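# Two robots trade cartons through a service window

## Task

r1 begins in the delivery room and r2 begins in the mail room; the connecting door is locked but a service window is open. Exchange the two cartons: the sealed carton on the delivery room's table must end up where the mailer carton was (the mail room's shelf side), and the mailer carton on the mail room's shelf must end up in the delivery room's place (the table side). At the end both grippers must have released, the robots must have moved away, and each carton must stay put without any robot supporting it. Neither robot may tip over or finish leaning.

## Robot and tools

Robots: r1 and r2 are identical Hello Robot Stretch 3 units. Each has a two-wheel differential base (0.33 m long, 0.34 m wide, passive omni wheel at the back), a lift that slides up a mast, and one telescoping arm that sticks out to the robot's RIGHT side. The base cannot strafe, so to move the gripper forward or back you drive the base. Rotations pivot about the point midway between the drive wheels, 0.05 m behind the front edge. With the arm retracted and the wrist folded, a spin sweeps a 0.28 m radius; an unfolded level wrist reaches beyond that.

Frames: the base frame has its origin on the floor between the drive wheels, x ahead, y to the left, z up. hand_pose is reported in it, located where closed fingertips meet; with all wrist joints at zero its x axis is up, y points back along the arm to the mast, z toward the rear. The odometry frame is the base frame as it was at the start. Each robot reports in its own frames, so relative placement of the two robots can only be judged from images, lidar_m, wrist_depth_mm and head_depth_mm.

execute_actions: argument actions is a list holding zero or one action. The action is an object keyed by "r1" and/or "r2"; each robot gets its own entry. Inside: base (exactly one of translate_m or rotate_rad), joints, and optionally contact_limits. translate_m is a straight drive offset in metres from where the base currently is, -1 to 1, positive forward. rotate_rad is an on-the-spot turn offset in radians, -3.2 to 3.2, positive counter-clockwise (left). joints holds absolute targets by name: lift_m 0 to 1.1 (arm height on mast), arm_m 0 to 0.52 (extension), wrist_yaw_rad -1.345 to 4.42 (0 along the arm, positive toward the front, 3.0 folded over the base), wrist_pitch_rad -1.57 to 0.451 (0 level, negative tips fingers down), wrist_roll_rad -2.911 to 2.911 (0 fingers side by side), gripper_m -0.089 to 0.179 (larger is wider; actual fingertip gap is 0.007 m smaller when nearly shut, 0.025 m smaller fully open, zero under 0.007), head_pan_rad -3.953 to 1.73 (0 ahead, positive left, -1.57 looks along the arm), head_tilt_rad -1.53 to 0.419 (negative down). contact_limits accepts only arm_m: a motor_effort percentage 1 to 100 at which the arm motion halts with contact_stop; smaller is gentler but too small stops instantly, and it caps holding force until the next action. All motions in one action start together. Anything omitted may keep pushing toward an earlier target. An unknown key or out-of-range number rejects the whole call. cameras selects images: r1_head_camera, r1_nav_camera, r1_wrist_camera, r2_head_camera, r2_nav_camera, r2_wrist_camera, or "all"; omitted/null means all, [] means none. An empty actions list just reports state. If a result reports a stop, later calls in that same reply are skipped.

wait: seconds 0 to 10; nothing new is commanded, then state and images return.

zoom_image: camera plus region [x0, y0, x1, y1] in pixels (origin top-left, max 504 by 504) of that camera's most recent full image.

finished_scene: pass the current scene number; it ends the scene permanently and says whether the task succeeded. Only call it once the cartons rest on their own and the robots are clear.

Results: base_status and joint_status give how each motion ended: done (for the base, wheels turned the commanded amount even if slipping), off_target (stopped short, may still push), contact_stop, time_out, torque_fault. After the last three the old target is dropped. on_its_own covers uncommanded parts; its "held at" is the target, not the position. lidar_m: 12 distances in metres from the base origin, 30 degree sectors starting straight ahead and going counter-clockwise (4th left, 7th behind, 10th right), measured in a plane 0.17 m up, range 0.15 to 12 m, "-" for nothing; it sees other robots but not glass or itself and may be partly blocked by the mast. wrist_depth_mm (45 to 1000) and head_depth_mm (280 to 4000, image sideways) are 7x7 grids of median depths in mm. base_odometry counts wheel turns (slip included); turned_by_wheels and turned_by_imu give turn since last result; base_tilt in degrees, positive leaning forward/right, with a fixed bias up to about 4. motor_effort is percent of maximum, positive toward higher joint values, bracket shows peak; readings have fixed and random error. Positive wheel effort pushes forward.

Gripping: command gripper_m below the object's width to grasp; to let go, open at least 0.02 past the touch value. Neither the reading nor done proves a grasp. Over-squeezing triggers a stall guard that weakens the grip.

Speed: the base is fast (0.30 m/s, 1.9 rad/s) only with lift_m under 0.30, arm_m under 0.03 and wrist_yaw_rad above 2.54; otherwise 0.10 m/s and 0.63 rad/s.

Safety: fold or unfold the wrist only with lift_m 0.32 to 0.95, wrist_pitch_rad -0.4 and roll near 0; after folding, lift may go to 0.25. With yaw below -0.4 keep pitch at -0.5 or lower. Arm and lift stop and go slack on firm contact; base, wrist and head never stop, they keep pushing. Wrist servos shut off for 10 s after sustained strain. Robots pressing on each other fails the task; once bases touch, any further drive is a hard press. Travel differs slightly between robots (up to 2.5 cm per metre). Pushing with the gripper above roughly 0.45 m, driving while holding something fixed, or snagging furniture (especially reversing) can tip a robot; if tilted, back out in small steps, free the gripper, and lower the lift to about 0.2. Avoid drops, slips and hard impacts; loose objects may occasionally get nudged.

Each tool is called after "Emit:" as a command line: name --argument value for each argument, lists and objects as JSON in quotes; but a table of rows of numbers goes row by row, as --pt "numbers of a row", without its own name.

## Session

Emit:
execute_actions --actions '[]'

Scene clock: 0.00 s.
r1.base_odometry: x=+0.000 y=+0.000 heading=+0.000 (m, m, rad; r1's odometry frame)
r1.turned_by_wheels: +0.000 (rad since the last result)
r1.turned_by_imu: +0.000 (rad since the last result)
r1.base_tilt: forward=-1.7 right=-0.3 (deg)
r1.lidar_m: 1.38 0.99 0.92 0.96 1.27 1.22 1.26 1.68 3.35 2.13 1.08 3.54
r1.head_depth_mm: 1665 2386 3287 3322 3197 3014 2369 / 1625 2348 2818 2655 2492 2313 2157 / 1625 2166 2208 2082 1984 1743 1817 / 1591 1864 1795 - - 1438 1531 / 1534 1577 1533 - - 1339 1309 / 1389 1362 1344 - - 1383 1146 / 1223 1186 1149 1118 1088 1064 1038
r1.base_status: not commanded
r1.joint_positions: lift_m=+0.553 arm_m=+0.001 wrist_yaw_rad=+2.928 wrist_pitch_rad=-0.341 wrist_roll_rad=-0.017 gripper_m=+0.037 head_pan_rad=-0.008 head_tilt_rad=+0.009
r1.joint_status: not commanded
r1.motor_effort: left_wheel=+1 right_wheel=+0 lift_m=+32 arm_m=+0 wrist_yaw_rad=+0 wrist_pitch_rad=+8 wrist_roll_rad=+0 gripper_m=-1 head_pan_rad=+0 head_tilt_rad=+1 (%)
r1.hand_pose: x=+0.0283 y=+0.0821 z=+0.5831 quat_wxyz=(+0.194, +0.699, +0.047, +0.686) (m; r1's base frame)
r1.wrist_depth_mm: - - - 914 843 790 773 / - - - 975 895 864 821 / - - - - - 921 838 / - - - - - - 925 / - - - - - - 960 / 876 836 831 869 848 856 877 / 746 763 738 757 741 741 734
r2.base_odometry: x=+0.000 y=+0.000 heading=+0.000 (m, m, rad; r2's odometry frame)
r2.turned_by_wheels: +0.000 (rad since the last result)
r2.turned_by_imu: +0.000 (rad since the last result)
r2.base_tilt: forward=-1.4 right=+0.3 (deg)
r2.lidar_m: 1.31 1.78 2.42 2.51 3.21 3.08 3.19 2.46 2.34 1.82 1.33 1.27
r2.head_depth_mm: 1010 1024 - - - 1144 1213 / 1237 1085 - - - 1233 1285 / 1329 1137 1371 1378 1375 1343 1371 / 1448 1442 1439 1451 1453 1452 1459 / 1534 1543 1550 1557 1554 1560 1557 / 1668 1658 1681 1666 1687 1682 1690 / 1791 1788 1809 1816 1830 1825 1832
r2.base_status: not commanded
r2.joint_positions: lift_m=+0.562 arm_m=+0.002 wrist_yaw_rad=+3.123 wrist_pitch_rad=-0.399 wrist_roll_rad=+0.008 gripper_m=+0.037 head_pan_rad=-0.011 head_tilt_rad=-0.011
r2.joint_status: not commanded
r2.motor_effort: left_wheel=+1 right_wheel=+1 lift_m=+31 arm_m=+0 wrist_yaw_rad=+1 wrist_pitch_rad=+7 wrist_roll_rad=+0 gripper_m=+0 head_pan_rad=+2 head_tilt_rad=+1 (%)
r2.hand_pose: x=-0.0171 y=+0.0797 z=+0.5787 quat_wxyz=(+0.147, +0.697, +0.134, +0.689) (m; r2's base frame)
r2.wrist_depth_mm: - - - - - - - / - - - - - - - / - - - - - - - / - - - - - - - / - - - - - - - / 904 894 913 874 - 875 853 / 787 754 751 756 746 749 748
pictures: r1_head_camera (sideways: a quarter turn clockwise sets it upright), r1_nav_camera (sideways: a quarter turn counterclockwise sets it upright), r1_wrist_camera, r2_head_camera (sideways: a quarter turn clockwise sets it upright), r2_nav_camera (sideways: a quarter turn counterclockwise sets it upright), r2_wrist_camera
Images, in order (width x height): r1_head_camera 896x504, r1_nav_camera 672x504, r1_wrist_camera 644x364, r2_head_camera 896x504, r2_nav_camera 672x504, r2_wrist_camera 644x364.

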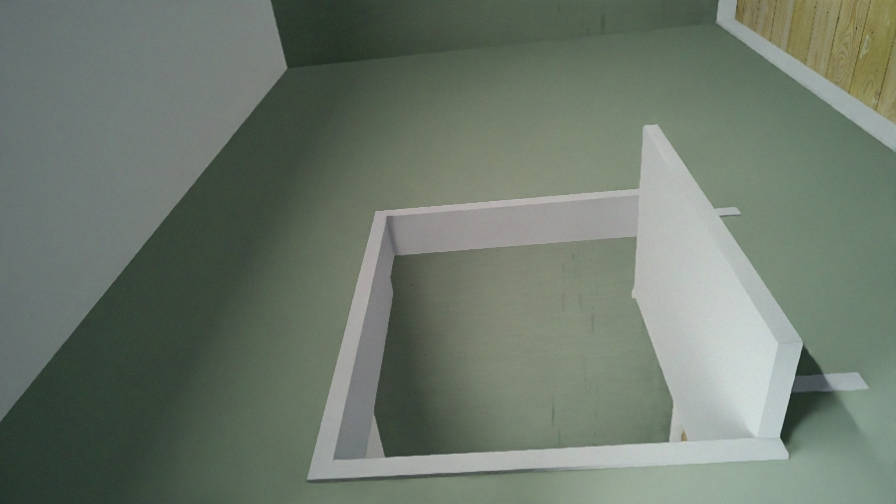

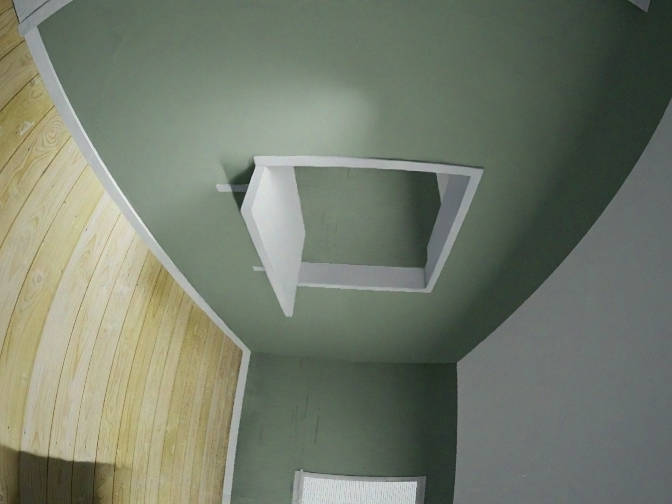

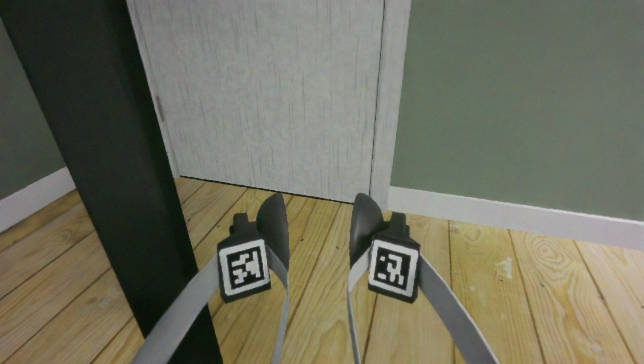

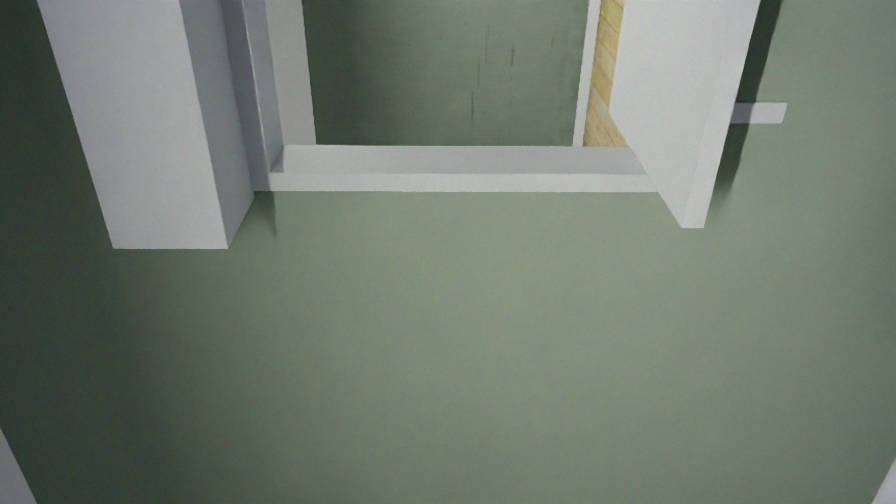

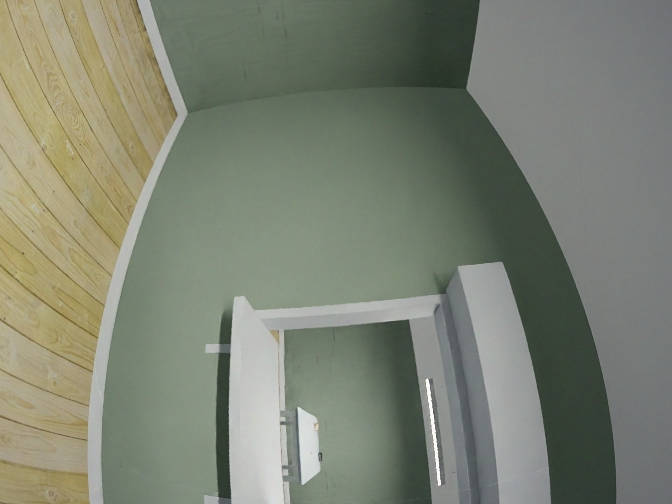

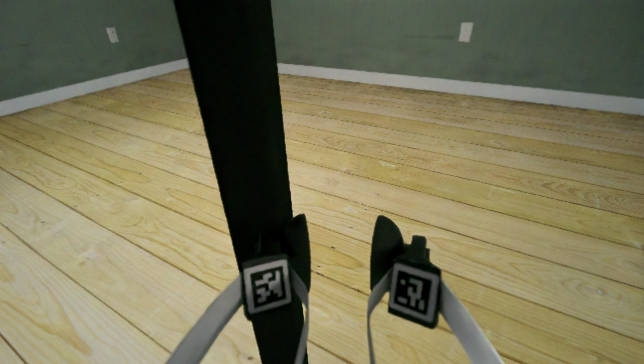

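Emit:
execute_actions --actions '[{"r1":{"joints":{"head_pan_rad":-1.4,"head_tilt_rad":-0.4}},"r2":{"joints":{"head_pan_rad":-2.2,"head_tilt_rad":-0.4}}}]' --cameras '["r1_head_camera","r1_nav_camera","r2_head_camera","r2_nav_camera"]'

Scene clock: 6.03 s.
r1.base_odometry: x=+0.000 y=+0.000 heading=+0.000 (m, m, rad; r1's odometry frame)
r1.turned_by_wheels: +0.000 (rad since the last result)
r1.turned_by_imu: +0.000 (rad since the last result)
r1.base_tilt: forward=-1.7 right=-0.3 (deg)
r1.lidar_m: 1.38 0.99 0.92 0.96 1.27 1.21 1.25 1.68 3.34 2.13 1.08 3.53
r1.head_depth_mm: 2981 3164 3274 2976 2302 1762 1384 / 3172 3308 3540 1919 2432 1782 1415 / 3375 3650 - 1662 2415 1814 1433 / 3654 - - 1706 1317 1757 1364 / - - - 1784 1233 1806 1469 / 3659 - - - 2277 1824 1488 / 3389 3521 3645 3604 2344 1867 1498
r1.base_status: not commanded
r1.joint_positions: lift_m=+0.553 arm_m=+0.001 wrist_yaw_rad=+2.928 wrist_pitch_rad=-0.341 wrist_roll_rad=-0.017 gripper_m=+0.037 head_pan_rad=-1.393 head_tilt_rad=-0.395
r1.joint_status: all done
r1.motor_effort: left_wheel=+0(1) right_wheel=+0(1) lift_m=+33(32) arm_m=+0(0) wrist_yaw_rad=+0(0) wrist_pitch_rad=+8(8) wrist_roll_rad=+0(0) gripper_m=+1(0) head_pan_rad=-2(32) head_tilt_rad=-3(27) (%)
r1.hand_pose: x=+0.0283 y=+0.0821 z=+0.5831 quat_wxyz=(+0.194, +0.699, +0.047, +0.686) (m; r1's base frame)
r1.wrist_depth_mm: - - 993 920 841 822 773 / - - - - 904 863 834 / - - - - - 916 882 / - - - - - - 915 / - - - - - - 963 / 874 843 820 856 852 886 853 / 738 733 759 743 748 742 731
r2.base_odometry: x=+0.000 y=+0.000 heading=+0.000 (m, m, rad; r2's odometry frame)
r2.turned_by_wheels: +0.000 (rad since the last result)
r2.turned_by_imu: +0.000 (rad since the last result)
r2.base_tilt: forward=-1.3 right=+0.4 (deg)
r2.lidar_m: 1.31 1.77 2.42 2.50 3.21 3.06 3.18 2.47 2.33 1.82 1.33 1.27
r2.head_depth_mm: 2063 2216 2394 2566 2294 1763 1421 / 2048 2201 2374 2552 2303 1751 1423 / 2018 2169 2308 2519 2276 1765 1417 / 2021 2149 2309 2521 2311 1764 1422 / 2014 2149 2312 2487 2319 1754 1430 / 1993 2129 2310 2494 2343 1778 1431 / 1988 2143 2279 2462 2352 1775 1436
r2.base_status: not commanded
r2.joint_positions: lift_m=+0.562 arm_m=+0.002 wrist_yaw_rad=+3.123 wrist_pitch_rad=-0.399 wrist_roll_rad=+0.008 gripper_m=+0.037 head_pan_rad=-2.193 head_tilt_rad=-0.395
r2.joint_status: all done
r2.motor_effort: left_wheel=+0(0) right_wheel=+1(0) lift_m=+31(31) arm_m=+1(0) wrist_yaw_rad=+1(1) wrist_pitch_rad=+7(7) wrist_roll_rad=+0(0) gripper_m=+0(0) head_pan_rad=-4(61) head_tilt_rad=-3(24) (%)
r2.hand_pose: x=-0.0171 y=+0.0797 z=+0.5787 quat_wxyz=(+0.147, +0.697, +0.134, +0.689) (m; r2's base frame)
r2.wrist_depth_mm: - - - - - - - / - - - - - - - / - - - - - - - / - - - - - - - / - - - - - - - / 941 915 905 885 - 865 851 / 789 768 745 749 735 750 729
pictures: r1_head_camera (sideways: a quarter turn clockwise sets it upright), r1_nav_camera (sideways: a quarter turn counterclockwise sets it upright), r2_head_camera (sideways: a quarter turn clockwise sets it upright), r2_nav_camera (sideways: a quarter turn counterclockwise sets it upright)
Images, in order (width x height): r1_head_camera 896x504, r1_nav_camera 672x504, r2_head_camera 896x504, r2_nav_camera 672x504.

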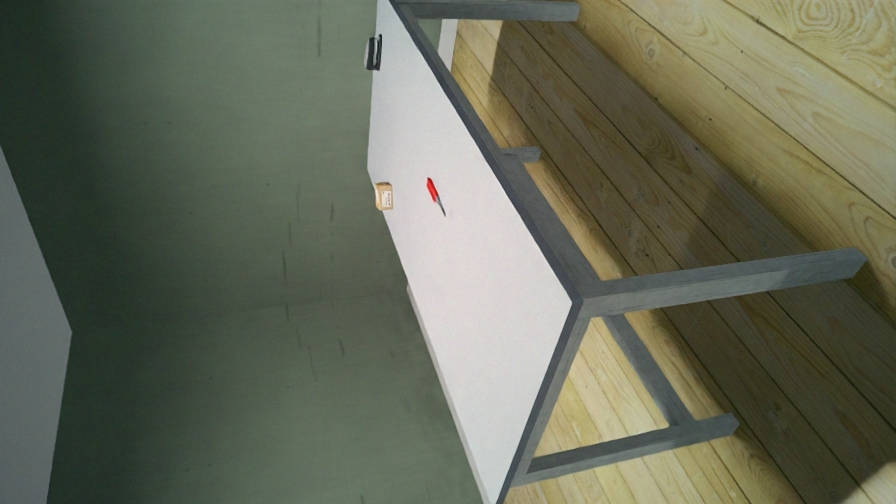

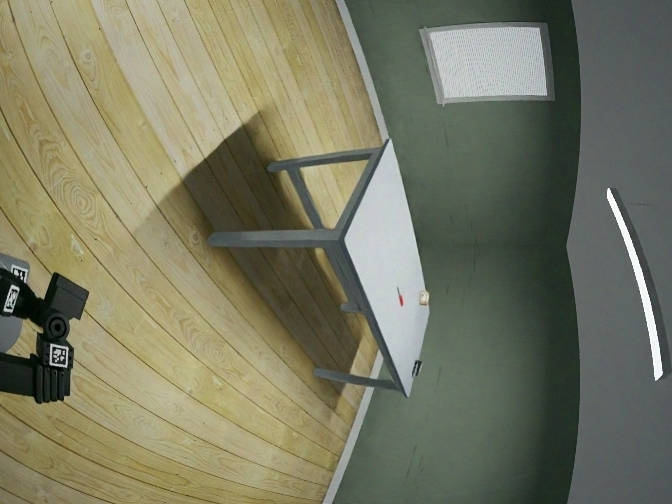

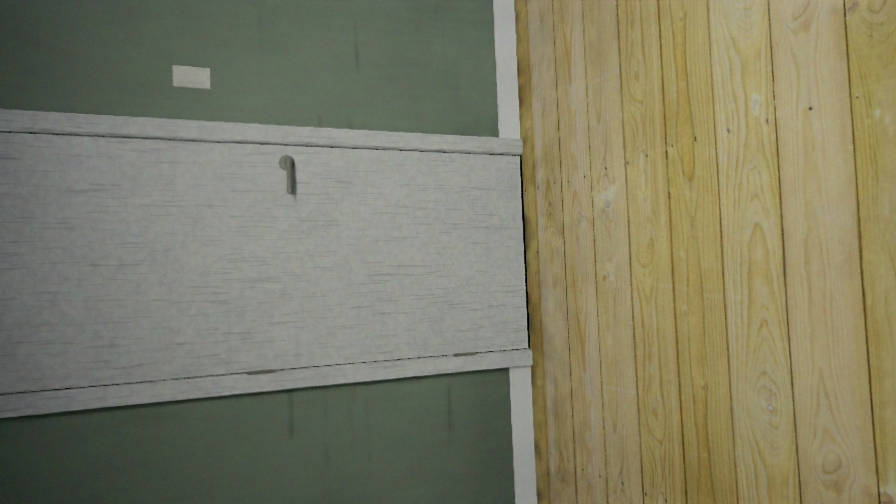

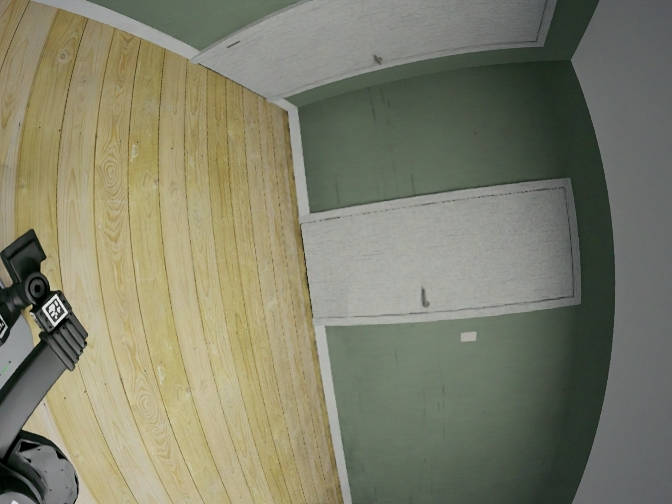

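Emit:
execute_actions --actions '[{"r1":{"base":{"rotate_rad":-0.47},"joints":{"lift_m":0.28,"wrist_yaw_rad":3.0}},"r2":{"joints":{"head_pan_rad":-3.9,"head_tilt_rad":-0.3,"lift_m":0.28}}}]' --cameras '["r2_head_camera","r2_nav_camera"]'

Emit:
execute_actions --actions '[{"r1":{"base":{"translate_m":1.0}}}]' --cameras '[]'

Emit:
execute_actions --actions '[{"r1":{"base":{"translate_m":0.9},"joints":{"head_pan_rad":-1.9}}}]' --cameras '["r1_head_camera","r1_nav_camera"]'

Scene clock: 20.20 s.
r1.base_odometry: x=+0.000 y=+0.000 heading=-0.470 (m, m, rad; r1's odometry frame)
r1.turned_by_wheels: -0.470 (rad since the last result)
r1.turned_by_imu: -0.471 (rad since the last result)
r1.base_tilt: forward=-1.7 right=-0.3 (deg)
r1.lidar_m: 3.27 1.31 0.98 0.92 0.98 1.25 1.21 1.27 1.78 3.35 2.02 1.08
r1.head_depth_mm: 2733 2858 3034 3205 2386 1751 1394 / 2786 2937 3134 3271 2443 1789 1404 / 2869 3014 3183 3372 2476 1810 1419 / 2947 3159 3337 3492 2518 1846 1444 / 3006 3237 3423 3285 2509 1871 1470 / 3071 3256 3521 1986 2621 1906 1487 / 3123 3359 3630 1926 2206 1931 1499
r1.base_status: done
r1.joint_positions: lift_m=+0.280 arm_m=+0.001 wrist_yaw_rad=+2.999 wrist_pitch_rad=-0.341 wrist_roll_rad=-0.017 gripper_m=+0.037 head_pan_rad=-1.393 head_tilt_rad=-0.395
r1.joint_status: all done
r1.motor_effort: left_wheel=+4(9) right_wheel=-4(7) lift_m=+22(26) arm_m=+0(0) wrist_yaw_rad=+2(4) wrist_pitch_rad=+9(9) wrist_roll_rad=+0(0) gripper_m=+0(0) head_pan_rad=-2(2) head_tilt_rad=-3(3) (%)
r1.hand_pose: x=+0.0120 y=+0.0849 z=+0.3106 quat_wxyz=(+0.169, +0.697, +0.072, +0.693) (m; r1's base frame)
r1.wrist_depth_mm: 808 - 861 908 903 925 983 / 877 - 897 950 - - - / 947 - - - - - - / 816 789 794 804 791 789 798 / 637 633 - 640 631 638 634 / 539 533 - 523 506 527 532 / 458 484 - - 451 445 446
r2.base_odometry: x=+0.000 y=+0.000 heading=+0.000 (m, m, rad; r2's odometry frame)
r2.turned_by_wheels: +0.000 (rad since the last result)
r2.turned_by_imu: +0.000 (rad since the last result)
r2.base_tilt: forward=-1.2 right=+0.4 (deg)
r2.lidar_m: 1.31 1.77 2.42 2.51 3.21 3.07 3.17 2.47 2.34 1.82 1.33 1.27
r2.head_depth_mm: 2890 3041 - - - - - / 2834 3035 3221 3379 2656 1949 1521 / 2809 2919 3142 3320 2671 1951 1528 / 2756 2904 3070 3285 2693 1950 1540 / 2680 2850 2997 3186 2715 1936 1535 / 2618 2736 2920 3097 2719 1964 1534 / 2602 2736 2842 3026 2696 1961 1548
r2.base_status: not commanded
r2.joint_positions: lift_m=+0.280 arm_m=+0.002 wrist_yaw_rad=+3.123 wrist_pitch_rad=-0.401 wrist_roll_rad=+0.008 gripper_m=+0.037 head_pan_rad=-3.893 head_tilt_rad=-0.310
r2.joint_status: all done
r2.motor_effort: left_wheel=+0(1) right_wheel=+0(0) lift_m=+22(25) arm_m=+0(0) wrist_yaw_rad=+0(0) wrist_pitch_rad=+8(8) wrist_roll_rad=+0(0) gripper_m=+0(1) head_pan_rad=-5(61) head_tilt_rad=+4(18) (%)
r2.hand_pose: x=-0.0171 y=+0.0795 z=+0.2969 quat_wxyz=(+0.148, +0.697, +0.134, +0.689) (m; r2's base frame)
r2.wrist_depth_mm: - - - - - - - / - - - - - - - / - - - - - - - / 859 849 820 812 806 785 773 / 667 653 656 646 650 619 612 / 542 537 556 525 - 515 508 / 462 - - - 430 439 429
pictures: r2_head_camera (sideways: a quarter turn clockwise sets it upright), r2_nav_camera (sideways: a quarter turn counterclockwise sets it upright)
Images, in order (width x height): r2_head_camera 896x504, r2_nav_camera 672x504.

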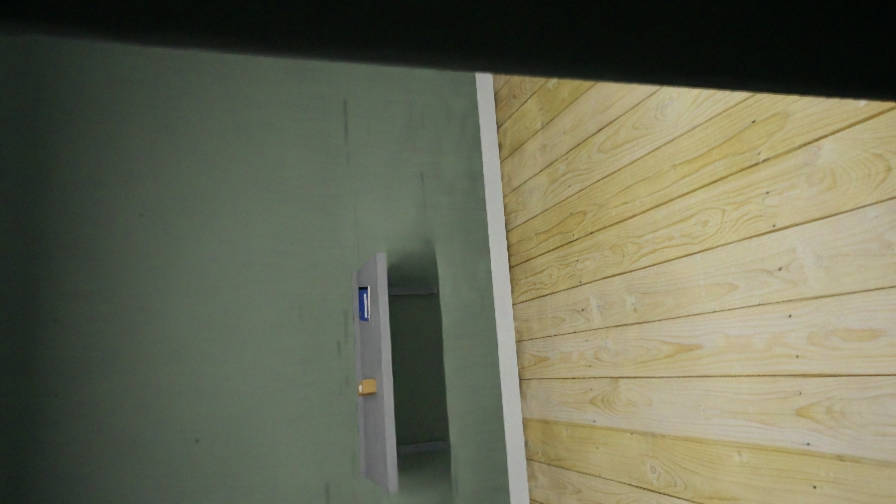

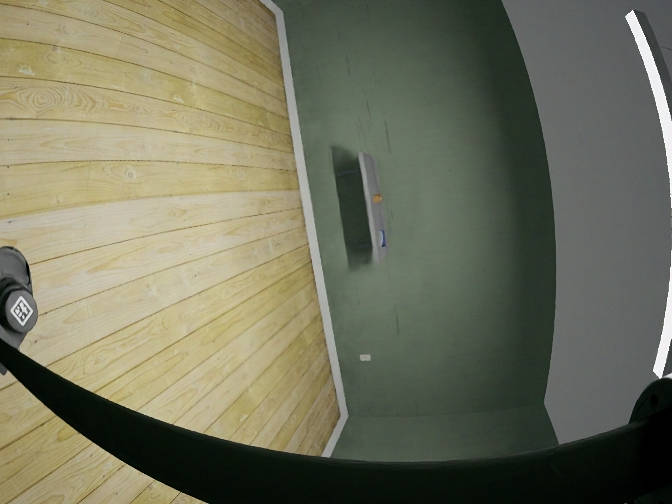

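Scene clock: 25.30 s.
r1.base_odometry: x=+0.892 y=-0.453 heading=-0.470 (m, m, rad; r1's odometry frame)
r1.turned_by_wheels: +0.000 (rad since the last result)
r1.turned_by_imu: +0.005 (rad since the last result)
r1.base_tilt: forward=-1.7 right=-0.3 (deg)
r1.lidar_m: 2.55 1.25 0.94 0.91 0.96 1.35 2.21 2.32 0.76 0.75 0.87 2.62
r1.head_depth_mm: 2722 2901 3072 1532 992 809 1393 / 2821 2936 3166 1601 1017 841 1404 / 2850 3045 3268 1655 1038 865 1427 / 2954 3132 3322 1706 1060 1434 1436 / 3050 3210 3468 3615 1088 1679 1299 / 3131 3305 3569 3812 2540 975 1401 / 3208 3487 3676 3807 2735 1926 1510
r1.base_status: done
r1.joint_positions: lift_m=+0.280 arm_m=+0.001 wrist_yaw_rad=+2.999 wrist_pitch_rad=-0.341 wrist_roll_rad=-0.017 gripper_m=+0.037 head_pan_rad=-1.393 head_tilt_rad=-0.395
r1.joint_status: not commanded
r1.motor_effort: left_wheel=+2(15) right_wheel=-2(6) lift_m=+23(23) arm_m=+0(0) wrist_yaw_rad=+1(2) wrist_pitch_rad=+9(9) wrist_roll_rad=+0(0) gripper_m=-1(0) head_pan_rad=-2(2) head_tilt_rad=-2(3) (%)
r1.hand_pose: x=+0.0119 y=+0.0850 z=+0.3106 quat_wxyz=(+0.169, +0.697, +0.072, +0.693) (m; r1's base frame)
r1.wrist_depth_mm: 809 - 858 874 873 903 928 / 847 - 901 953 947 - - / 937 - 953 959 - - - / 823 792 809 804 806 809 801 / 628 645 - 641 629 637 623 / 531 530 - 532 517 531 527 / 466 479 - - 458 454 446
r2.base_odometry: x=+0.000 y=+0.000 heading=+0.000 (m, m, rad; r2's odometry frame)
r2.turned_by_wheels: +0.000 (rad since the last result)
r2.turned_by_imu: +0.000 (rad since the last result)
r2.base_tilt: forward=-1.2 right=+0.5 (deg)
r2.lidar_m: 1.31 1.78 2.42 2.50 3.21 3.06 3.15 2.46 2.34 1.81 1.33 1.27
r2.head_depth_mm: 2895 3057 - - - - - / 2880 3000 3184 3396 2646 1948 1528 / 2807 2966 3108 3324 2678 1964 1530 / 2740 2885 3050 3313 2698 1956 1535 / 2691 2822 2958 3223 2673 1968 1534 / 2647 2794 2902 3086 2701 1955 1544 / 2592 2749 2863 3055 2715 1969 1546
r2.base_status: not commanded
r2.joint_positions: lift_m=+0.280 arm_m=+0.002 wrist_yaw_rad=+3.123 wrist_pitch_rad=-0.401 wrist_roll_rad=+0.008 gripper_m=+0.037 head_pan_rad=-3.893 head_tilt_rad=-0.310
r2.joint_status: not commanded
r2.motor_effort: left_wheel=+0(1) right_wheel=+1(0) lift_m=+22(23) arm_m=-1(0) wrist_yaw_rad=+0(0) wrist_pitch_rad=+8(8) wrist_roll_rad=+0(0) gripper_m=+0(0) head_pan_rad=-4(4) head_tilt_rad=+5(5) (%)
r2.hand_pose: x=-0.0171 y=+0.0795 z=+0.2969 quat_wxyz=(+0.148, +0.697, +0.134, +0.689) (m; r2's base frame)
r2.wrist_depth_mm: - - - - - - - / - - - - - - - / - - - - - - - / 851 842 854 823 799 780 773 / 662 651 644 638 647 611 614 / 543 540 549 533 - 508 505 / 466 - - - 431 440 438
pictures: none
No camera images: the call's "cameras" was empty. Leave "cameras" out to get every camera's image.

Scene clock: 30.07 s.
r1.base_odometry: x=+1.694 y=-0.860 heading=-0.470 (m, m, rad; r1's odometry frame)
r1.turned_by_wheels: +0.000 (rad since the last result)
r1.turned_by_imu: +0.004 (rad since the last result)
r1.base_tilt: forward=-1.8 right=-0.3 (deg)
r1.lidar_m: 1.65 1.20 0.90 0.88 0.92 1.30 3.10 1.28 0.87 1.81 2.26 1.70
r1.head_depth_mm: 3237 3425 3580 1533 996 1696 1358 / 3127 3313 3507 1586 1081 1655 1288 / 3047 3224 3439 1645 2333 1735 1426 / 3020 3186 3349 2278 2418 1841 1443 / 2936 3104 3265 3454 2580 1851 1461 / 2870 3008 3178 3366 2658 1903 1488 / 2831 2971 3145 3305 2730 1931 1511
r1.base_status: done
r1.joint_positions: lift_m=+0.280 arm_m=+0.001 wrist_yaw_rad=+2.999 wrist_pitch_rad=-0.341 wrist_roll_rad=-0.017 gripper_m=+0.037 head_pan_rad=-1.893 head_tilt_rad=-0.395
r1.joint_status: all done
r1.motor_effort: left_wheel=+2(12) right_wheel=-1(6) lift_m=+23(23) arm_m=+0(0) wrist_yaw_rad=+1(1) wrist_pitch_rad=+9(9) wrist_roll_rad=+0(0) gripper_m=+1(0) head_pan_rad=-2(21) head_tilt_rad=-2(2) (%)
r1.hand_pose: x=+0.0118 y=+0.0850 z=+0.3106 quat_wxyz=(+0.169, +0.697, +0.072, +0.693) (m; r1's base frame)
r1.wrist_depth_mm: 765 - 811 820 861 875 916 / 841 - 867 907 920 950 986 / 900 - 929 951 961 - - / 796 776 783 793 797 782 774 / 646 634 - 639 635 641 632 / 542 533 - 533 507 520 531 / 459 483 - - 451 455 454
r2.base_odometry: x=+0.000 y=+0.000 heading=+0.000 (m, m, rad; r2's odometry frame)
r2.turned_by_wheels: +0.000 (rad since the last result)
r2.turned_by_imu: +0.000 (rad since the last result)
r2.base_tilt: forward=-1.4 right=+0.5 (deg)
r2.lidar_m: 1.31 1.77 2.42 2.50 3.20 3.08 3.18 2.46 2.34 1.82 1.33 1.27
r2.head_depth_mm: 2904 3030 - - - - - / 2881 3010 3221 3411 2681 1943 1527 / 2826 2951 3100 3310 2685 1935 1532 / 2741 2888 3071 3330 2672 1951 1526 / 2697 2858 2991 3208 2707 1946 1540 / 2638 2829 2954 3148 2680 1960 1536 / 2593 2759 2849 3076 2698 1960 1541
r2.base_status: not commanded
r2.joint_positions: lift_m=+0.280 arm_m=+0.002 wrist_yaw_rad=+3.123 wrist_pitch_rad=-0.401 wrist_roll_rad=+0.008 gripper_m=+0.037 head_pan_rad=-3.893 head_tilt_rad=-0.310
r2.joint_status: not commanded
r2.motor_effort: left_wheel=+0(0) right_wheel=+1(1) lift_m=+22(23) arm_m=+0(1) wrist_yaw_rad=+0(0) wrist_pitch_rad=+8(8) wrist_roll_rad=+0(0) gripper_m=+0(0) head_pan_rad=-4(4) head_tilt_rad=+4(4) (%)
r2.hand_pose: x=-0.0171 y=+0.0795 z=+0.2969 quat_wxyz=(+0.148, +0.697, +0.134, +0.689) (m; r2's base frame)
r2.wrist_depth_mm: - - - - - - - / - - - - - - - / - - - - - - - / 859 830 840 809 786 769 769 / 673 660 648 635 655 616 617 / 550 543 548 530 - 505 505 / 457 - - - 438 434 433
pictures: r1_head_camera (sideways: a quarter turn clockwise sets it upright), r1_nav_camera (sideways: a quarter turn counterclockwise sets it upright)
Images, in order (width x height): r1_head_camera 896x504, r1_nav_camera 672x504.

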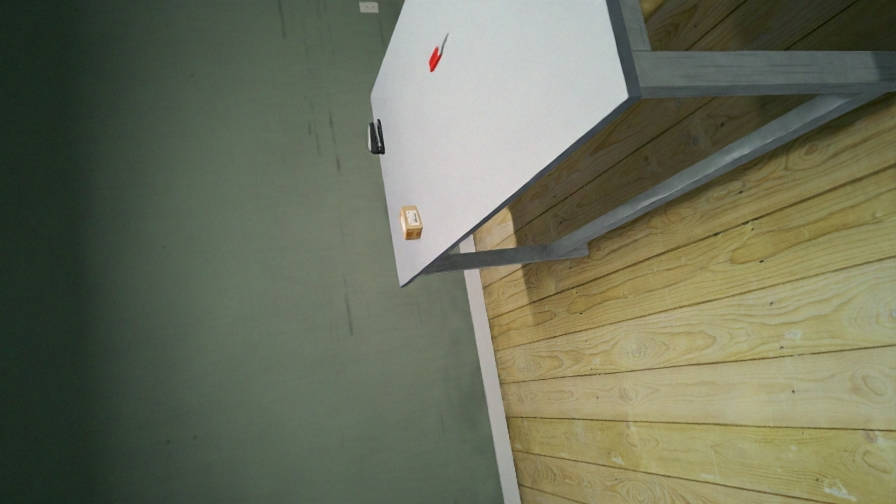

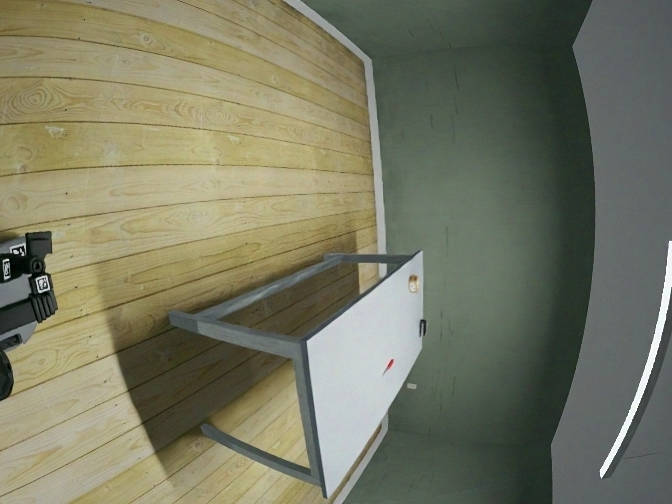

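Emit:
execute_actions --actions '[{"r1":{"base":{"rotate_rad":-1.6},"joints":{"head_pan_rad":-1.3,"head_tilt_rad":-0.7}},"r2":{"base":{"rotate_rad":2.61},"joints":{"head_pan_rad":0}}}]' --cameras '[]'

Emit:
execute_actions --actions '[{"r1":{"base":{"translate_m":1.0}},"r2":{"base":{"translate_m":1.0}}}]' --cameras '[]'

Emit:
execute_actions --actions '[{"r1":{"base":{"translate_m":0.5}},"r2":{"base":{"translate_m":1.0},"joints":{"head_tilt_rad":-0.6}}}]' --cameras '["r1_head_camera","r2_head_camera"]'

Scene clock: 40.70 s.
r1.base_odometry: x=+1.694 y=-0.860 heading=-2.070 (m, m, rad; r1's odometry frame)
r1.turned_by_wheels: -1.600 (rad since the last result)
r1.turned_by_imu: -1.597 (rad since the last result)
r1.base_tilt: forward=-1.7 right=-0.3 (deg)
r1.lidar_m: 1.71 2.27 1.70 1.65 1.21 0.91 0.88 0.92 1.29 3.10 1.28 0.86
r1.head_depth_mm: 2473 2752 2786 2069 1625 1353 1153 / 2537 2846 2904 2139 1668 1371 1164 / 2654 2899 2961 2174 1693 1381 1180 / 2692 3042 3092 2202 1715 1399 1189 / 2792 3102 3190 2226 1752 1416 1206 / 2895 3186 3267 2068 1707 1446 1218 / 2976 3363 3370 2137 1810 1463 1214
r1.base_status: done
r1.joint_positions: lift_m=+0.280 arm_m=+0.001 wrist_yaw_rad=+2.999 wrist_pitch_rad=-0.341 wrist_roll_rad=-0.017 gripper_m=+0.037 head_pan_rad=-1.307 head_tilt_rad=-0.691
r1.joint_status: all done
r1.motor_effort: left_wheel=+3(13) right_wheel=-2(8) lift_m=+23(23) arm_m=+0(0) wrist_yaw_rad=+1(1) wrist_pitch_rad=+9(9) wrist_roll_rad=+0(0) gripper_m=+0(0) head_pan_rad=+2(26) head_tilt_rad=-4(23) (%)
r1.hand_pose: x=+0.0118 y=+0.0849 z=+0.3106 quat_wxyz=(+0.169, +0.697, +0.072, +0.693) (m; r1's base frame)
r1.wrist_depth_mm: - - - - - - - / - - - - - - - / - - - - - - - / 795 788 781 798 778 796 790 / 624 629 - 635 635 638 630 / 537 525 - 533 517 529 518 / 456 479 - - 450 453 455
r2.base_odometry: x=+0.000 y=+0.000 heading=+2.610 (m, m, rad; r2's odometry frame)
r2.turned_by_wheels: +2.610 (rad since the last result)
r2.turned_by_imu: +2.573 (rad since the last result)
r2.base_tilt: forward=-1.4 right=+0.6 (deg)
r2.lidar_m: 3.06 3.17 2.46 2.34 1.82 1.33 1.27 1.31 1.76 2.42 2.51 3.23
r2.head_depth_mm: 2673 2820 2973 3157 2686 1935 1522 / 2652 2806 2965 3204 2647 1941 1539 / 2690 2822 2955 3156 2677 1945 1530 / 2687 2849 2984 3239 2688 1958 1533 / 2705 2868 2948 3203 2680 1954 1540 / 2694 2844 3056 3230 2736 1971 1541 / 2704 2879 3010 3231 2709 1946 1540
r2.base_status: done
r2.joint_positions: lift_m=+0.280 arm_m=+0.002 wrist_yaw_rad=+3.123 wrist_pitch_rad=-0.401 wrist_roll_rad=+0.008 gripper_m=+0.037 head_pan_rad=-0.007 head_tilt_rad=-0.309
r2.joint_status: all done
r2.motor_effort: left_wheel=-2(11) right_wheel=+2(8) lift_m=+23(22) arm_m=-1(1) wrist_yaw_rad=+1(1) wrist_pitch_rad=+8(8) wrist_roll_rad=+0(0) gripper_m=+0(0) head_pan_rad=+5(62) head_tilt_rad=+4(4) (%)
r2.hand_pose: x=-0.0171 y=+0.0795 z=+0.2969 quat_wxyz=(+0.148, +0.697, +0.134, +0.689) (m; r2's base frame)
r2.wrist_depth_mm: - - - - - - - / - - - - - - - / - - - - - - - / 855 831 832 811 789 795 765 / 674 661 657 636 645 625 604 / 543 546 542 533 - 517 506 / 459 - - - 427 430 433
pictures: none
No camera images: the call's "cameras" was empty. Leave "cameras" out to get every camera's image.

Scene clock: 45.80 s.
r1.base_odometry: x=+1.216 y=-1.738 heading=-2.070 (m, m, rad; r1's odometry frame)
r1.turned_by_wheels: +0.000 (rad since the last result)
r1.turned_by_imu: +0.005 (rad since the last result)
r1.base_tilt: forward=-1.7 right=-0.3 (deg)
r1.lidar_m: 2.44 2.22 1.66 1.62 1.70 1.93 1.87 1.97 0.43 0.42 0.44 0.62
r1.head_depth_mm: 2518 2778 2817 854 673 586 1150 / 2569 2915 2908 871 684 609 1169 / 2644 2929 2951 890 694 1288 1177 / 2727 3095 3076 910 709 1335 1147 / 2820 3140 3129 930 720 1382 1148 / 2931 3301 1345 946 730 1438 1166 / 3042 3349 1403 967 750 1466 1180
r1.base_status: done
r1.joint_positions: lift_m=+0.280 arm_m=+0.001 wrist_yaw_rad=+2.999 wrist_pitch_rad=-0.341 wrist_roll_rad=-0.017 gripper_m=+0.037 head_pan_rad=-1.307 head_tilt_rad=-0.691
r1.joint_status: not commanded
r1.motor_effort: left_wheel=+2(12) right_wheel=-2(6) lift_m=+23(23) arm_m=+0(0) wrist_yaw_rad=+1(1) wrist_pitch_rad=+9(9) wrist_roll_rad=+0(0) gripper_m=+0(1) head_pan_rad=+2(2) head_tilt_rad=-5(5) (%)
r1.hand_pose: x=+0.0118 y=+0.0849 z=+0.3106 quat_wxyz=(+0.169, +0.697, +0.072, +0.693) (m; r1's base frame)
r1.wrist_depth_mm: - - - - - - - / - - - - - - - / - - - - - - - / 781 783 793 805 808 798 767 / 641 638 - 649 639 630 630 / 528 530 - 533 515 535 528 / 455 480 - - 451 459 452
r2.base_odometry: x=-0.862 y=+0.507 heading=+2.610 (m, m, rad; r2's odometry frame)
r2.turned_by_wheels: +0.000 (rad since the last result)
r2.turned_by_imu: -0.002 (rad since the last result)
r2.base_tilt: forward=-1.4 right=+0.6 (deg)
r2.lidar_m: 2.06 2.12 2.49 2.39 2.43 2.38 2.28 2.35 2.51 2.40 2.47 2.15
r2.head_depth_mm: 1765 1876 1985 2071 2232 1941 1517 / 1771 1881 1970 2059 2243 1953 1535 / 1784 1878 1980 2054 2249 1949 1538 / 1794 1892 1997 2073 2260 1959 1541 / 1781 1893 2012 2077 2269 1964 1535 / 1776 1882 2005 2101 2255 1945 1548 / 1797 1900 2007 2136 2274 1963 1545
r2.base_status: done
r2.joint_positions: lift_m=+0.280 arm_m=+0.002 wrist_yaw_rad=+3.123 wrist_pitch_rad=-0.401 wrist_roll_rad=+0.008 gripper_m=+0.037 head_pan_rad=-0.007 head_tilt_rad=-0.309
r2.joint_status: not commanded
r2.motor_effort: left_wheel=-2(10) right_wheel=+2(6) lift_m=+23(22) arm_m=-1(0) wrist_yaw_rad=+1(0) wrist_pitch_rad=+8(8) wrist_roll_rad=+0(0) gripper_m=-1(1) head_pan_rad=+5(5) head_tilt_rad=+4(4) (%)
r2.hand_pose: x=-0.0171 y=+0.0795 z=+0.2969 quat_wxyz=(+0.148, +0.697, +0.134, +0.689) (m; r2's base frame)
r2.wrist_depth_mm: - - - - - - - / - - - - - - - / - - - - - - - / 848 841 820 807 784 789 779 / 658 655 655 638 648 625 603 / 549 534 547 535 - 511 495 / 461 - - - 431 431 430
pictures: none
No camera images: the call's "cameras" was empty. Leave "cameras" out to get every camera's image.

Scene clock: 50.83 s.
r1.base_odometry: x=+0.977 y=-2.177 heading=-2.070 (m, m, rad; r1's odometry frame)
r1.turned_by_wheels: +0.000 (rad since the last result)
r1.turned_by_imu: +0.002 (rad since the last result)
r1.base_tilt: forward=-1.8 right=-0.3 (deg)
r1.lidar_m: 1.95 2.04 1.64 1.60 1.68 2.36 2.37 0.60 0.45 0.44 0.46 0.66
r1.head_depth_mm: 2529 2804 2850 856 673 603 1151 / 2617 2922 2900 870 685 1275 1166 / 2710 2993 2980 891 697 1325 1176 / 2784 3079 1282 908 707 1370 1139 / 2831 3202 1314 929 718 1419 1151 / 2950 3160 3093 946 736 1441 1164 / 2672 2745 2824 970 773 1470 1207
r1.base_status: done
r1.joint_positions: lift_m=+0.280 arm_m=+0.001 wrist_yaw_rad=+2.999 wrist_pitch_rad=-0.341 wrist_roll_rad=-0.017 gripper_m=+0.037 head_pan_rad=-1.307 head_tilt_rad=-0.691
r1.joint_status: not commanded
r1.motor_effort: left_wheel=+1(13) right_wheel=-1(5) lift_m=+23(23) arm_m=+0(0) wrist_yaw_rad=+0(0) wrist_pitch_rad=+9(9) wrist_roll_rad=+0(0) gripper_m=+0(0) head_pan_rad=+2(3) head_tilt_rad=-4(4) (%)
r1.hand_pose: x=+0.0118 y=+0.0849 z=+0.3106 quat_wxyz=(+0.169, +0.697, +0.072, +0.693) (m; r1's base frame)
r1.wrist_depth_mm: - - - - - - - / - - - - - - - / - - - - - - - / 794 756 797 802 791 823 778 / 643 643 - 633 617 641 635 / 533 528 - 526 513 528 529 / 454 485 - - 450 449 448
r2.base_odometry: x=-1.724 y=+1.014 heading=+2.610 (m, m, rad; r2's odometry frame)
r2.turned_by_wheels: +0.000 (rad since the last result)
r2.turned_by_imu: -0.002 (rad since the last result)
r2.base_tilt: forward=-1.4 right=+0.4 (deg)
r2.lidar_m: 1.05 1.09 1.45 2.41 2.48 3.33 3.28 3.38 2.48 2.37 1.54 1.10
r2.head_depth_mm: 865 950 1062 922 783 1466 1249 / 860 953 1063 946 783 1466 1247 / 861 956 1066 947 785 1471 1246 / 867 956 1063 953 794 1483 1249 / 869 958 1071 921 796 1486 1256 / 869 957 1071 962 800 1495 1259 / 868 962 1073 969 803 1497 1260
r2.base_status: done
r2.joint_positions: lift_m=+0.280 arm_m=+0.002 wrist_yaw_rad=+3.123 wrist_pitch_rad=-0.401 wrist_roll_rad=+0.008 gripper_m=+0.037 head_pan_rad=-0.007 head_tilt_rad=-0.593
r2.joint_status: all done
r2.motor_effort: left_wheel=-1(9) right_wheel=+1(6) lift_m=+23(23) arm_m=-1(1) wrist_yaw_rad=-2(0) wrist_pitch_rad=+8(8) wrist_roll_rad=+0(0) gripper_m=+0(0) head_pan_rad=+6(3) head_tilt_rad=-3(22) (%)
r2.hand_pose: x=-0.0171 y=+0.0795 z=+0.2969 quat_wxyz=(+0.148, +0.697, +0.134, +0.689) (m; r2's base frame)
r2.wrist_depth_mm: - - - - - - - / - - - - - - - / - - - - - - 997 / 862 849 819 795 800 758 771 / 667 665 649 637 644 621 601 / 549 545 550 530 - 509 508 / 462 - - - 426 435 431
pictures: r1_head_camera (sideways: a quarter turn clockwise sets it upright), r2_head_camera (sideways: a quarter turn clockwise sets it upright)
Images, in order (width x height): r1_head_camera 896x504, r2_head_camera 896x504.

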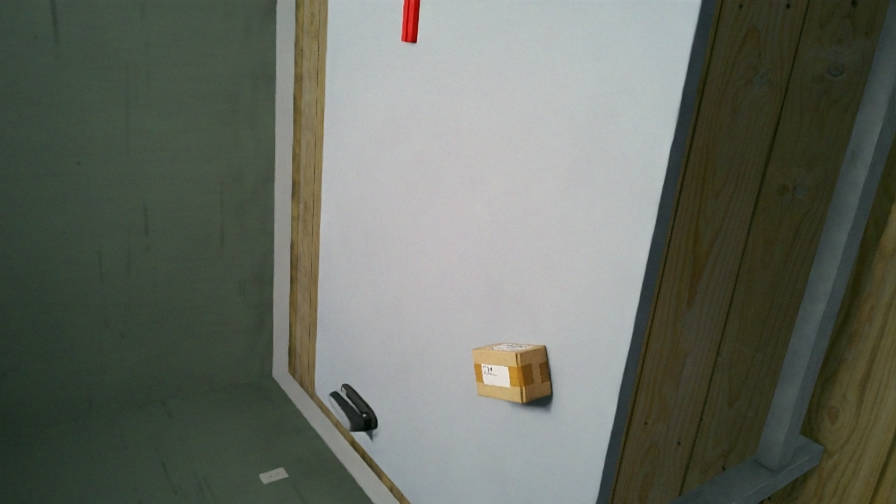

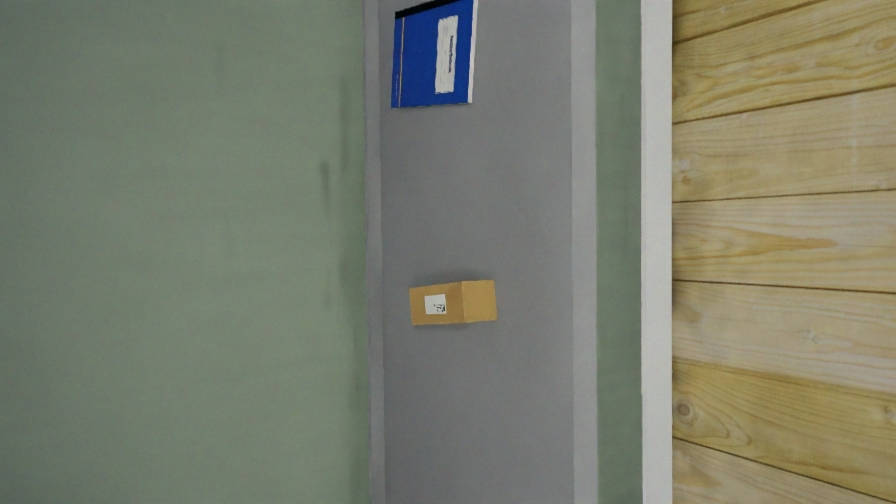

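Emit:
execute_actions --actions '[{"r1":{"base":{"translate_m":0.3},"joints":{"lift_m":0.85,"head_pan_rad":-1.57,"wrist_pitch_rad":-0.4}},"r2":{"base":{"translate_m":0.15},"joints":{"lift_m":0.9}}}]' --cameras '[]'

Emit:
execute_actions --actions '[{"r1":{"joints":{"wrist_yaw_rad":0,"gripper_m":0.15}},"r2":{"base":{"rotate_rad":1.59},"joints":{"wrist_yaw_rad":0,"gripper_m":0.15,"head_pan_rad":-1.57,"head_tilt_rad":-0.7}}}]' --cameras '["r1_head_camera","r2_head_camera","r1_wrist_camera","r2_wrist_camera"]'

Scene clock: 65.30 s.
r1.base_odometry: x=+0.833 y=-2.441 heading=-2.070 (m, m, rad; r1's odometry frame)
r1.turned_by_wheels: +0.000 (rad since the last result)
r1.turned_by_imu: +0.001 (rad since the last result)
r1.base_tilt: forward=-1.8 right=-0.3 (deg)
r1.lidar_m: 1.64 1.73 1.63 1.59 1.66 2.35 2.67 0.62 0.47 0.45 0.48 1.69
r1.head_depth_mm: 2602 2889 1161 854 674 1301 - / 2602 2894 2908 871 684 1313 - / 2613 2918 2979 892 695 1331 - / 2640 2918 3108 910 681 1347 - / 2645 2900 3147 925 719 1359 1209 / 2655 2965 3167 947 731 1369 1135 / 2659 2956 3166 1009 742 798 1162
r1.base_status: done
r1.joint_positions: lift_m=+0.850 arm_m=+0.001 wrist_yaw_rad=+3.000 wrist_pitch_rad=-0.415 wrist_roll_rad=-0.017 gripper_m=+0.037 head_pan_rad=-1.563 head_tilt_rad=-0.691
r1.joint_status: all done
r1.motor_effort: left_wheel=+2(13) right_wheel=-1(6) lift_m=+42(44) arm_m=+0(0) wrist_yaw_rad=+0(1) wrist_pitch_rad=+8(9) wrist_roll_rad=+0(0) gripper_m=+0(0) head_pan_rad=-2(17) head_tilt_rad=-5(4) (%)
r1.hand_pose: x=+0.0106 y=+0.0764 z=+0.8629 quat_wxyz=(+0.194, +0.694, +0.098, +0.686) (m; r1's base frame)
r1.wrist_depth_mm: - - - - - - - / - - - - - - - / - - - - - - - / - - - - - - - / - - - - - - - / - - - - - - - / - - - - - - -
r2.base_odometry: x=-1.853 y=+1.090 heading=+2.610 (m, m, rad; r2's odometry frame)
r2.turned_by_wheels: +0.000 (rad since the last result)
r2.turned_by_imu: +0.000 (rad since the last result)
r2.base_tilt: forward=-1.2 right=+0.6 (deg)
r2.lidar_m: 0.90 0.92 1.24 2.41 2.49 3.32 3.44 3.51 2.48 2.36 1.32 0.94
r2.head_depth_mm: 733 805 901 923 734 652 1242 / 735 811 901 943 735 652 1249 / 734 809 904 948 738 656 1251 / 735 810 901 949 741 659 1257 / 737 813 905 956 720 660 1261 / 736 813 907 964 746 662 1262 / 739 815 912 970 748 664 1266
r2.base_status: done
r2.joint_positions: lift_m=+0.900 arm_m=+0.002 wrist_yaw_rad=+3.123 wrist_pitch_rad=-0.401 wrist_roll_rad=+0.008 gripper_m=+0.037 head_pan_rad=-0.007 head_tilt_rad=-0.594
r2.joint_status: all done
r2.motor_effort: left_wheel=+0(11) right_wheel=+2(7) lift_m=+38(40) arm_m=+0(0) wrist_yaw_rad=+1(0) wrist_pitch_rad=+8(8) wrist_roll_rad=+0(0) gripper_m=+0(0) head_pan_rad=+4(5) head_tilt_rad=-3(3) (%)
r2.hand_pose: x=-0.0171 y=+0.0794 z=+0.9162 quat_wxyz=(+0.148, +0.697, +0.134, +0.689) (m; r2's base frame)
r2.wrist_depth_mm: - - - - - - - / - - - - - - - / - - - - - - - / - - - - - - 578 / - - - - - - - / - - - - - - - / - - - - - - -
pictures: none
No camera images: the call's "cameras" was empty. Leave "cameras" out to get every camera's image.

Scene clock: 68.80 s.
r1.base_odometry: x=+0.833 y=-2.441 heading=-2.070 (m, m, rad; r1's odometry frame)
r1.turned_by_wheels: +0.000 (rad since the last result)
r1.turned_by_imu: +0.000 (rad since the last result)
r1.base_tilt: forward=-1.7 right=-0.3 (deg)
r1.lidar_m: 1.64 1.73 1.63 1.59 1.67 2.35 2.67 0.62 0.47 0.45 0.48 1.69
r1.head_depth_mm: 2606 2887 1167 855 677 1355 - / 2608 2886 2875 873 686 - - / 2581 2878 2994 889 696 - 1000 / 2632 2945 3037 910 682 1363 1188 / 2649 2941 3110 932 721 1358 1205 / 2676 2985 3196 951 732 1373 1135 / 2679 2997 3241 1006 744 799 1165
r1.base_status: not commanded
r1.joint_positions: lift_m=+0.850 arm_m=+0.001 wrist_yaw_rad=+0.002 wrist_pitch_rad=-0.415 wrist_roll_rad=-0.017 gripper_m=+0.150 head_pan_rad=-1.563 head_tilt_rad=-0.691
r1.joint_status: all done
r1.motor_effort: left_wheel=+2(1) right_wheel=-1(1) lift_m=+41(41) arm_m=+0(0) wrist_yaw_rad=-2(4) wrist_pitch_rad=+8(8) wrist_roll_rad=+0(0) gripper_m=+0(82) head_pan_rad=-2(2) head_tilt_rad=-5(4) (%)
r1.hand_pose: x=-0.0211 y=-0.3708 z=+0.8629 quat_wxyz=(+0.698, +0.148, -0.685, -0.144) (m; r1's base frame)
r1.wrist_depth_mm: - - - - - - - / - 664 657 648 662 625 658 / 480 478 461 469 474 471 474 / 379 378 331 371 372 375 374 / 311 319 308 309 307 318 307 / 281 276 270 273 267 263 261 / - - - - - - 961
r2.base_odometry: x=-1.853 y=+1.090 heading=-2.084 (m, m, rad; r2's odometry frame)
r2.turned_by_wheels: +1.590 (rad since the last result)
r2.turned_by_imu: +1.575 (rad since the last result)
r2.base_tilt: forward=-1.3 right=+0.6 (deg)
r2.lidar_m: 2.42 2.51 3.44 3.44 3.37 2.45 2.36 1.28 0.94 0.90 0.93 1.27
r2.head_depth_mm: 739 828 937 803 690 - - / 743 831 942 820 693 - - / 745 838 949 821 - - - / 750 839 955 800 690 1389 1196 / 755 846 960 803 695 1391 1202 / 760 855 966 838 697 1401 1201 / 763 858 974 840 699 1401 1216
r2.base_status: done
r2.joint_positions: lift_m=+0.900 arm_m=+0.002 wrist_yaw_rad=+0.001 wrist_pitch_rad=-0.401 wrist_roll_rad=+0.008 gripper_m=+0.150 head_pan_rad=-1.563 head_tilt_rad=-0.691
r2.joint_status: all done
r2.motor_effort: left_wheel=-1(7) right_wheel=+1(4) lift_m=+38(38) arm_m=-1(0) wrist_yaw_rad=+0(1) wrist_pitch_rad=+8(8) wrist_roll_rad=+0(0) gripper_m=+0(83) head_pan_rad=-5(61) head_tilt_rad=-4(12) (%)
r2.hand_pose: x=-0.0213 y=-0.3736 z=+0.9162 quat_wxyz=(+0.691, +0.141, -0.695, -0.141) (m; r2's base frame)
r2.wrist_depth_mm: 625 608 600 587 585 574 566 / 678 665 659 639 633 616 628 / 751 701 701 676 679 664 666 / 591 543 481 530 513 496 533 / 439 440 420 415 411 410 399 / 354 367 348 344 334 334 332 / - - 328 316 311 308 299
pictures: r1_head_camera (sideways: a quarter turn clockwise sets it upright), r1_wrist_camera, r2_head_camera (sideways: a quarter turn clockwise sets it upright), r2_wrist_camera
Images, in order (width x height): r1_head_camera 896x504, r1_wrist_camera 644x364, r2_head_camera 896x504, r2_wrist_camera 644x364.

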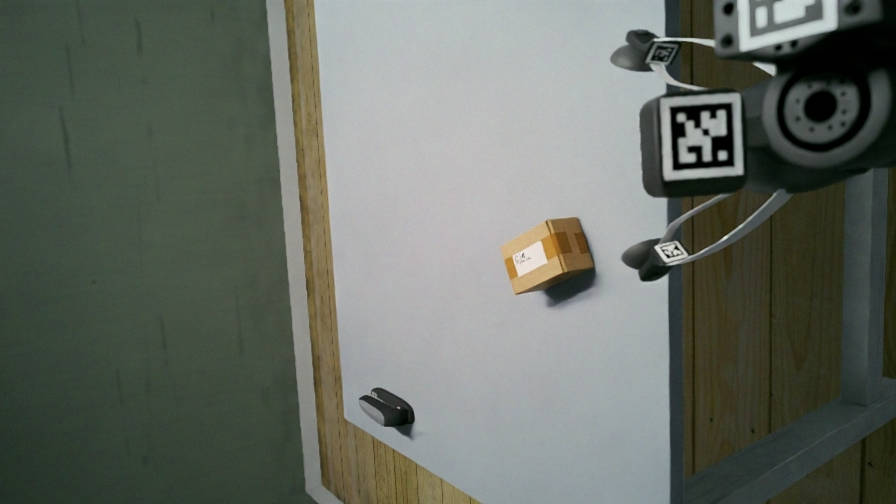

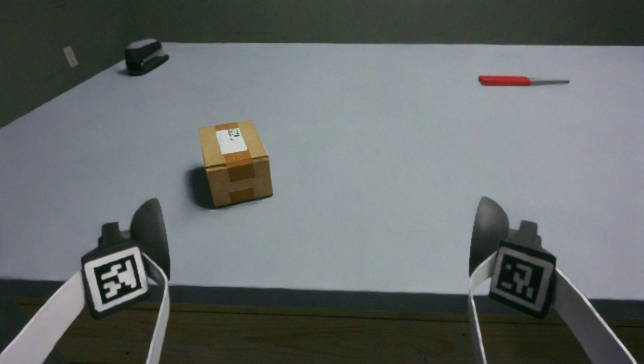

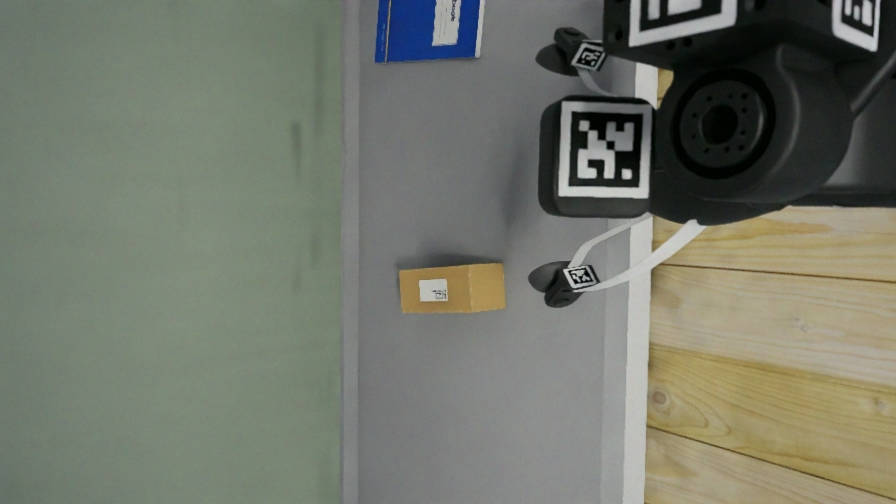

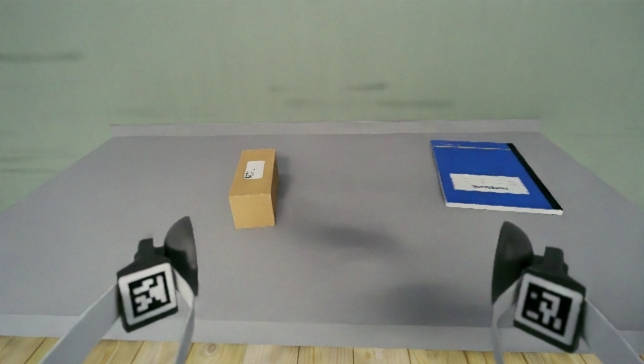

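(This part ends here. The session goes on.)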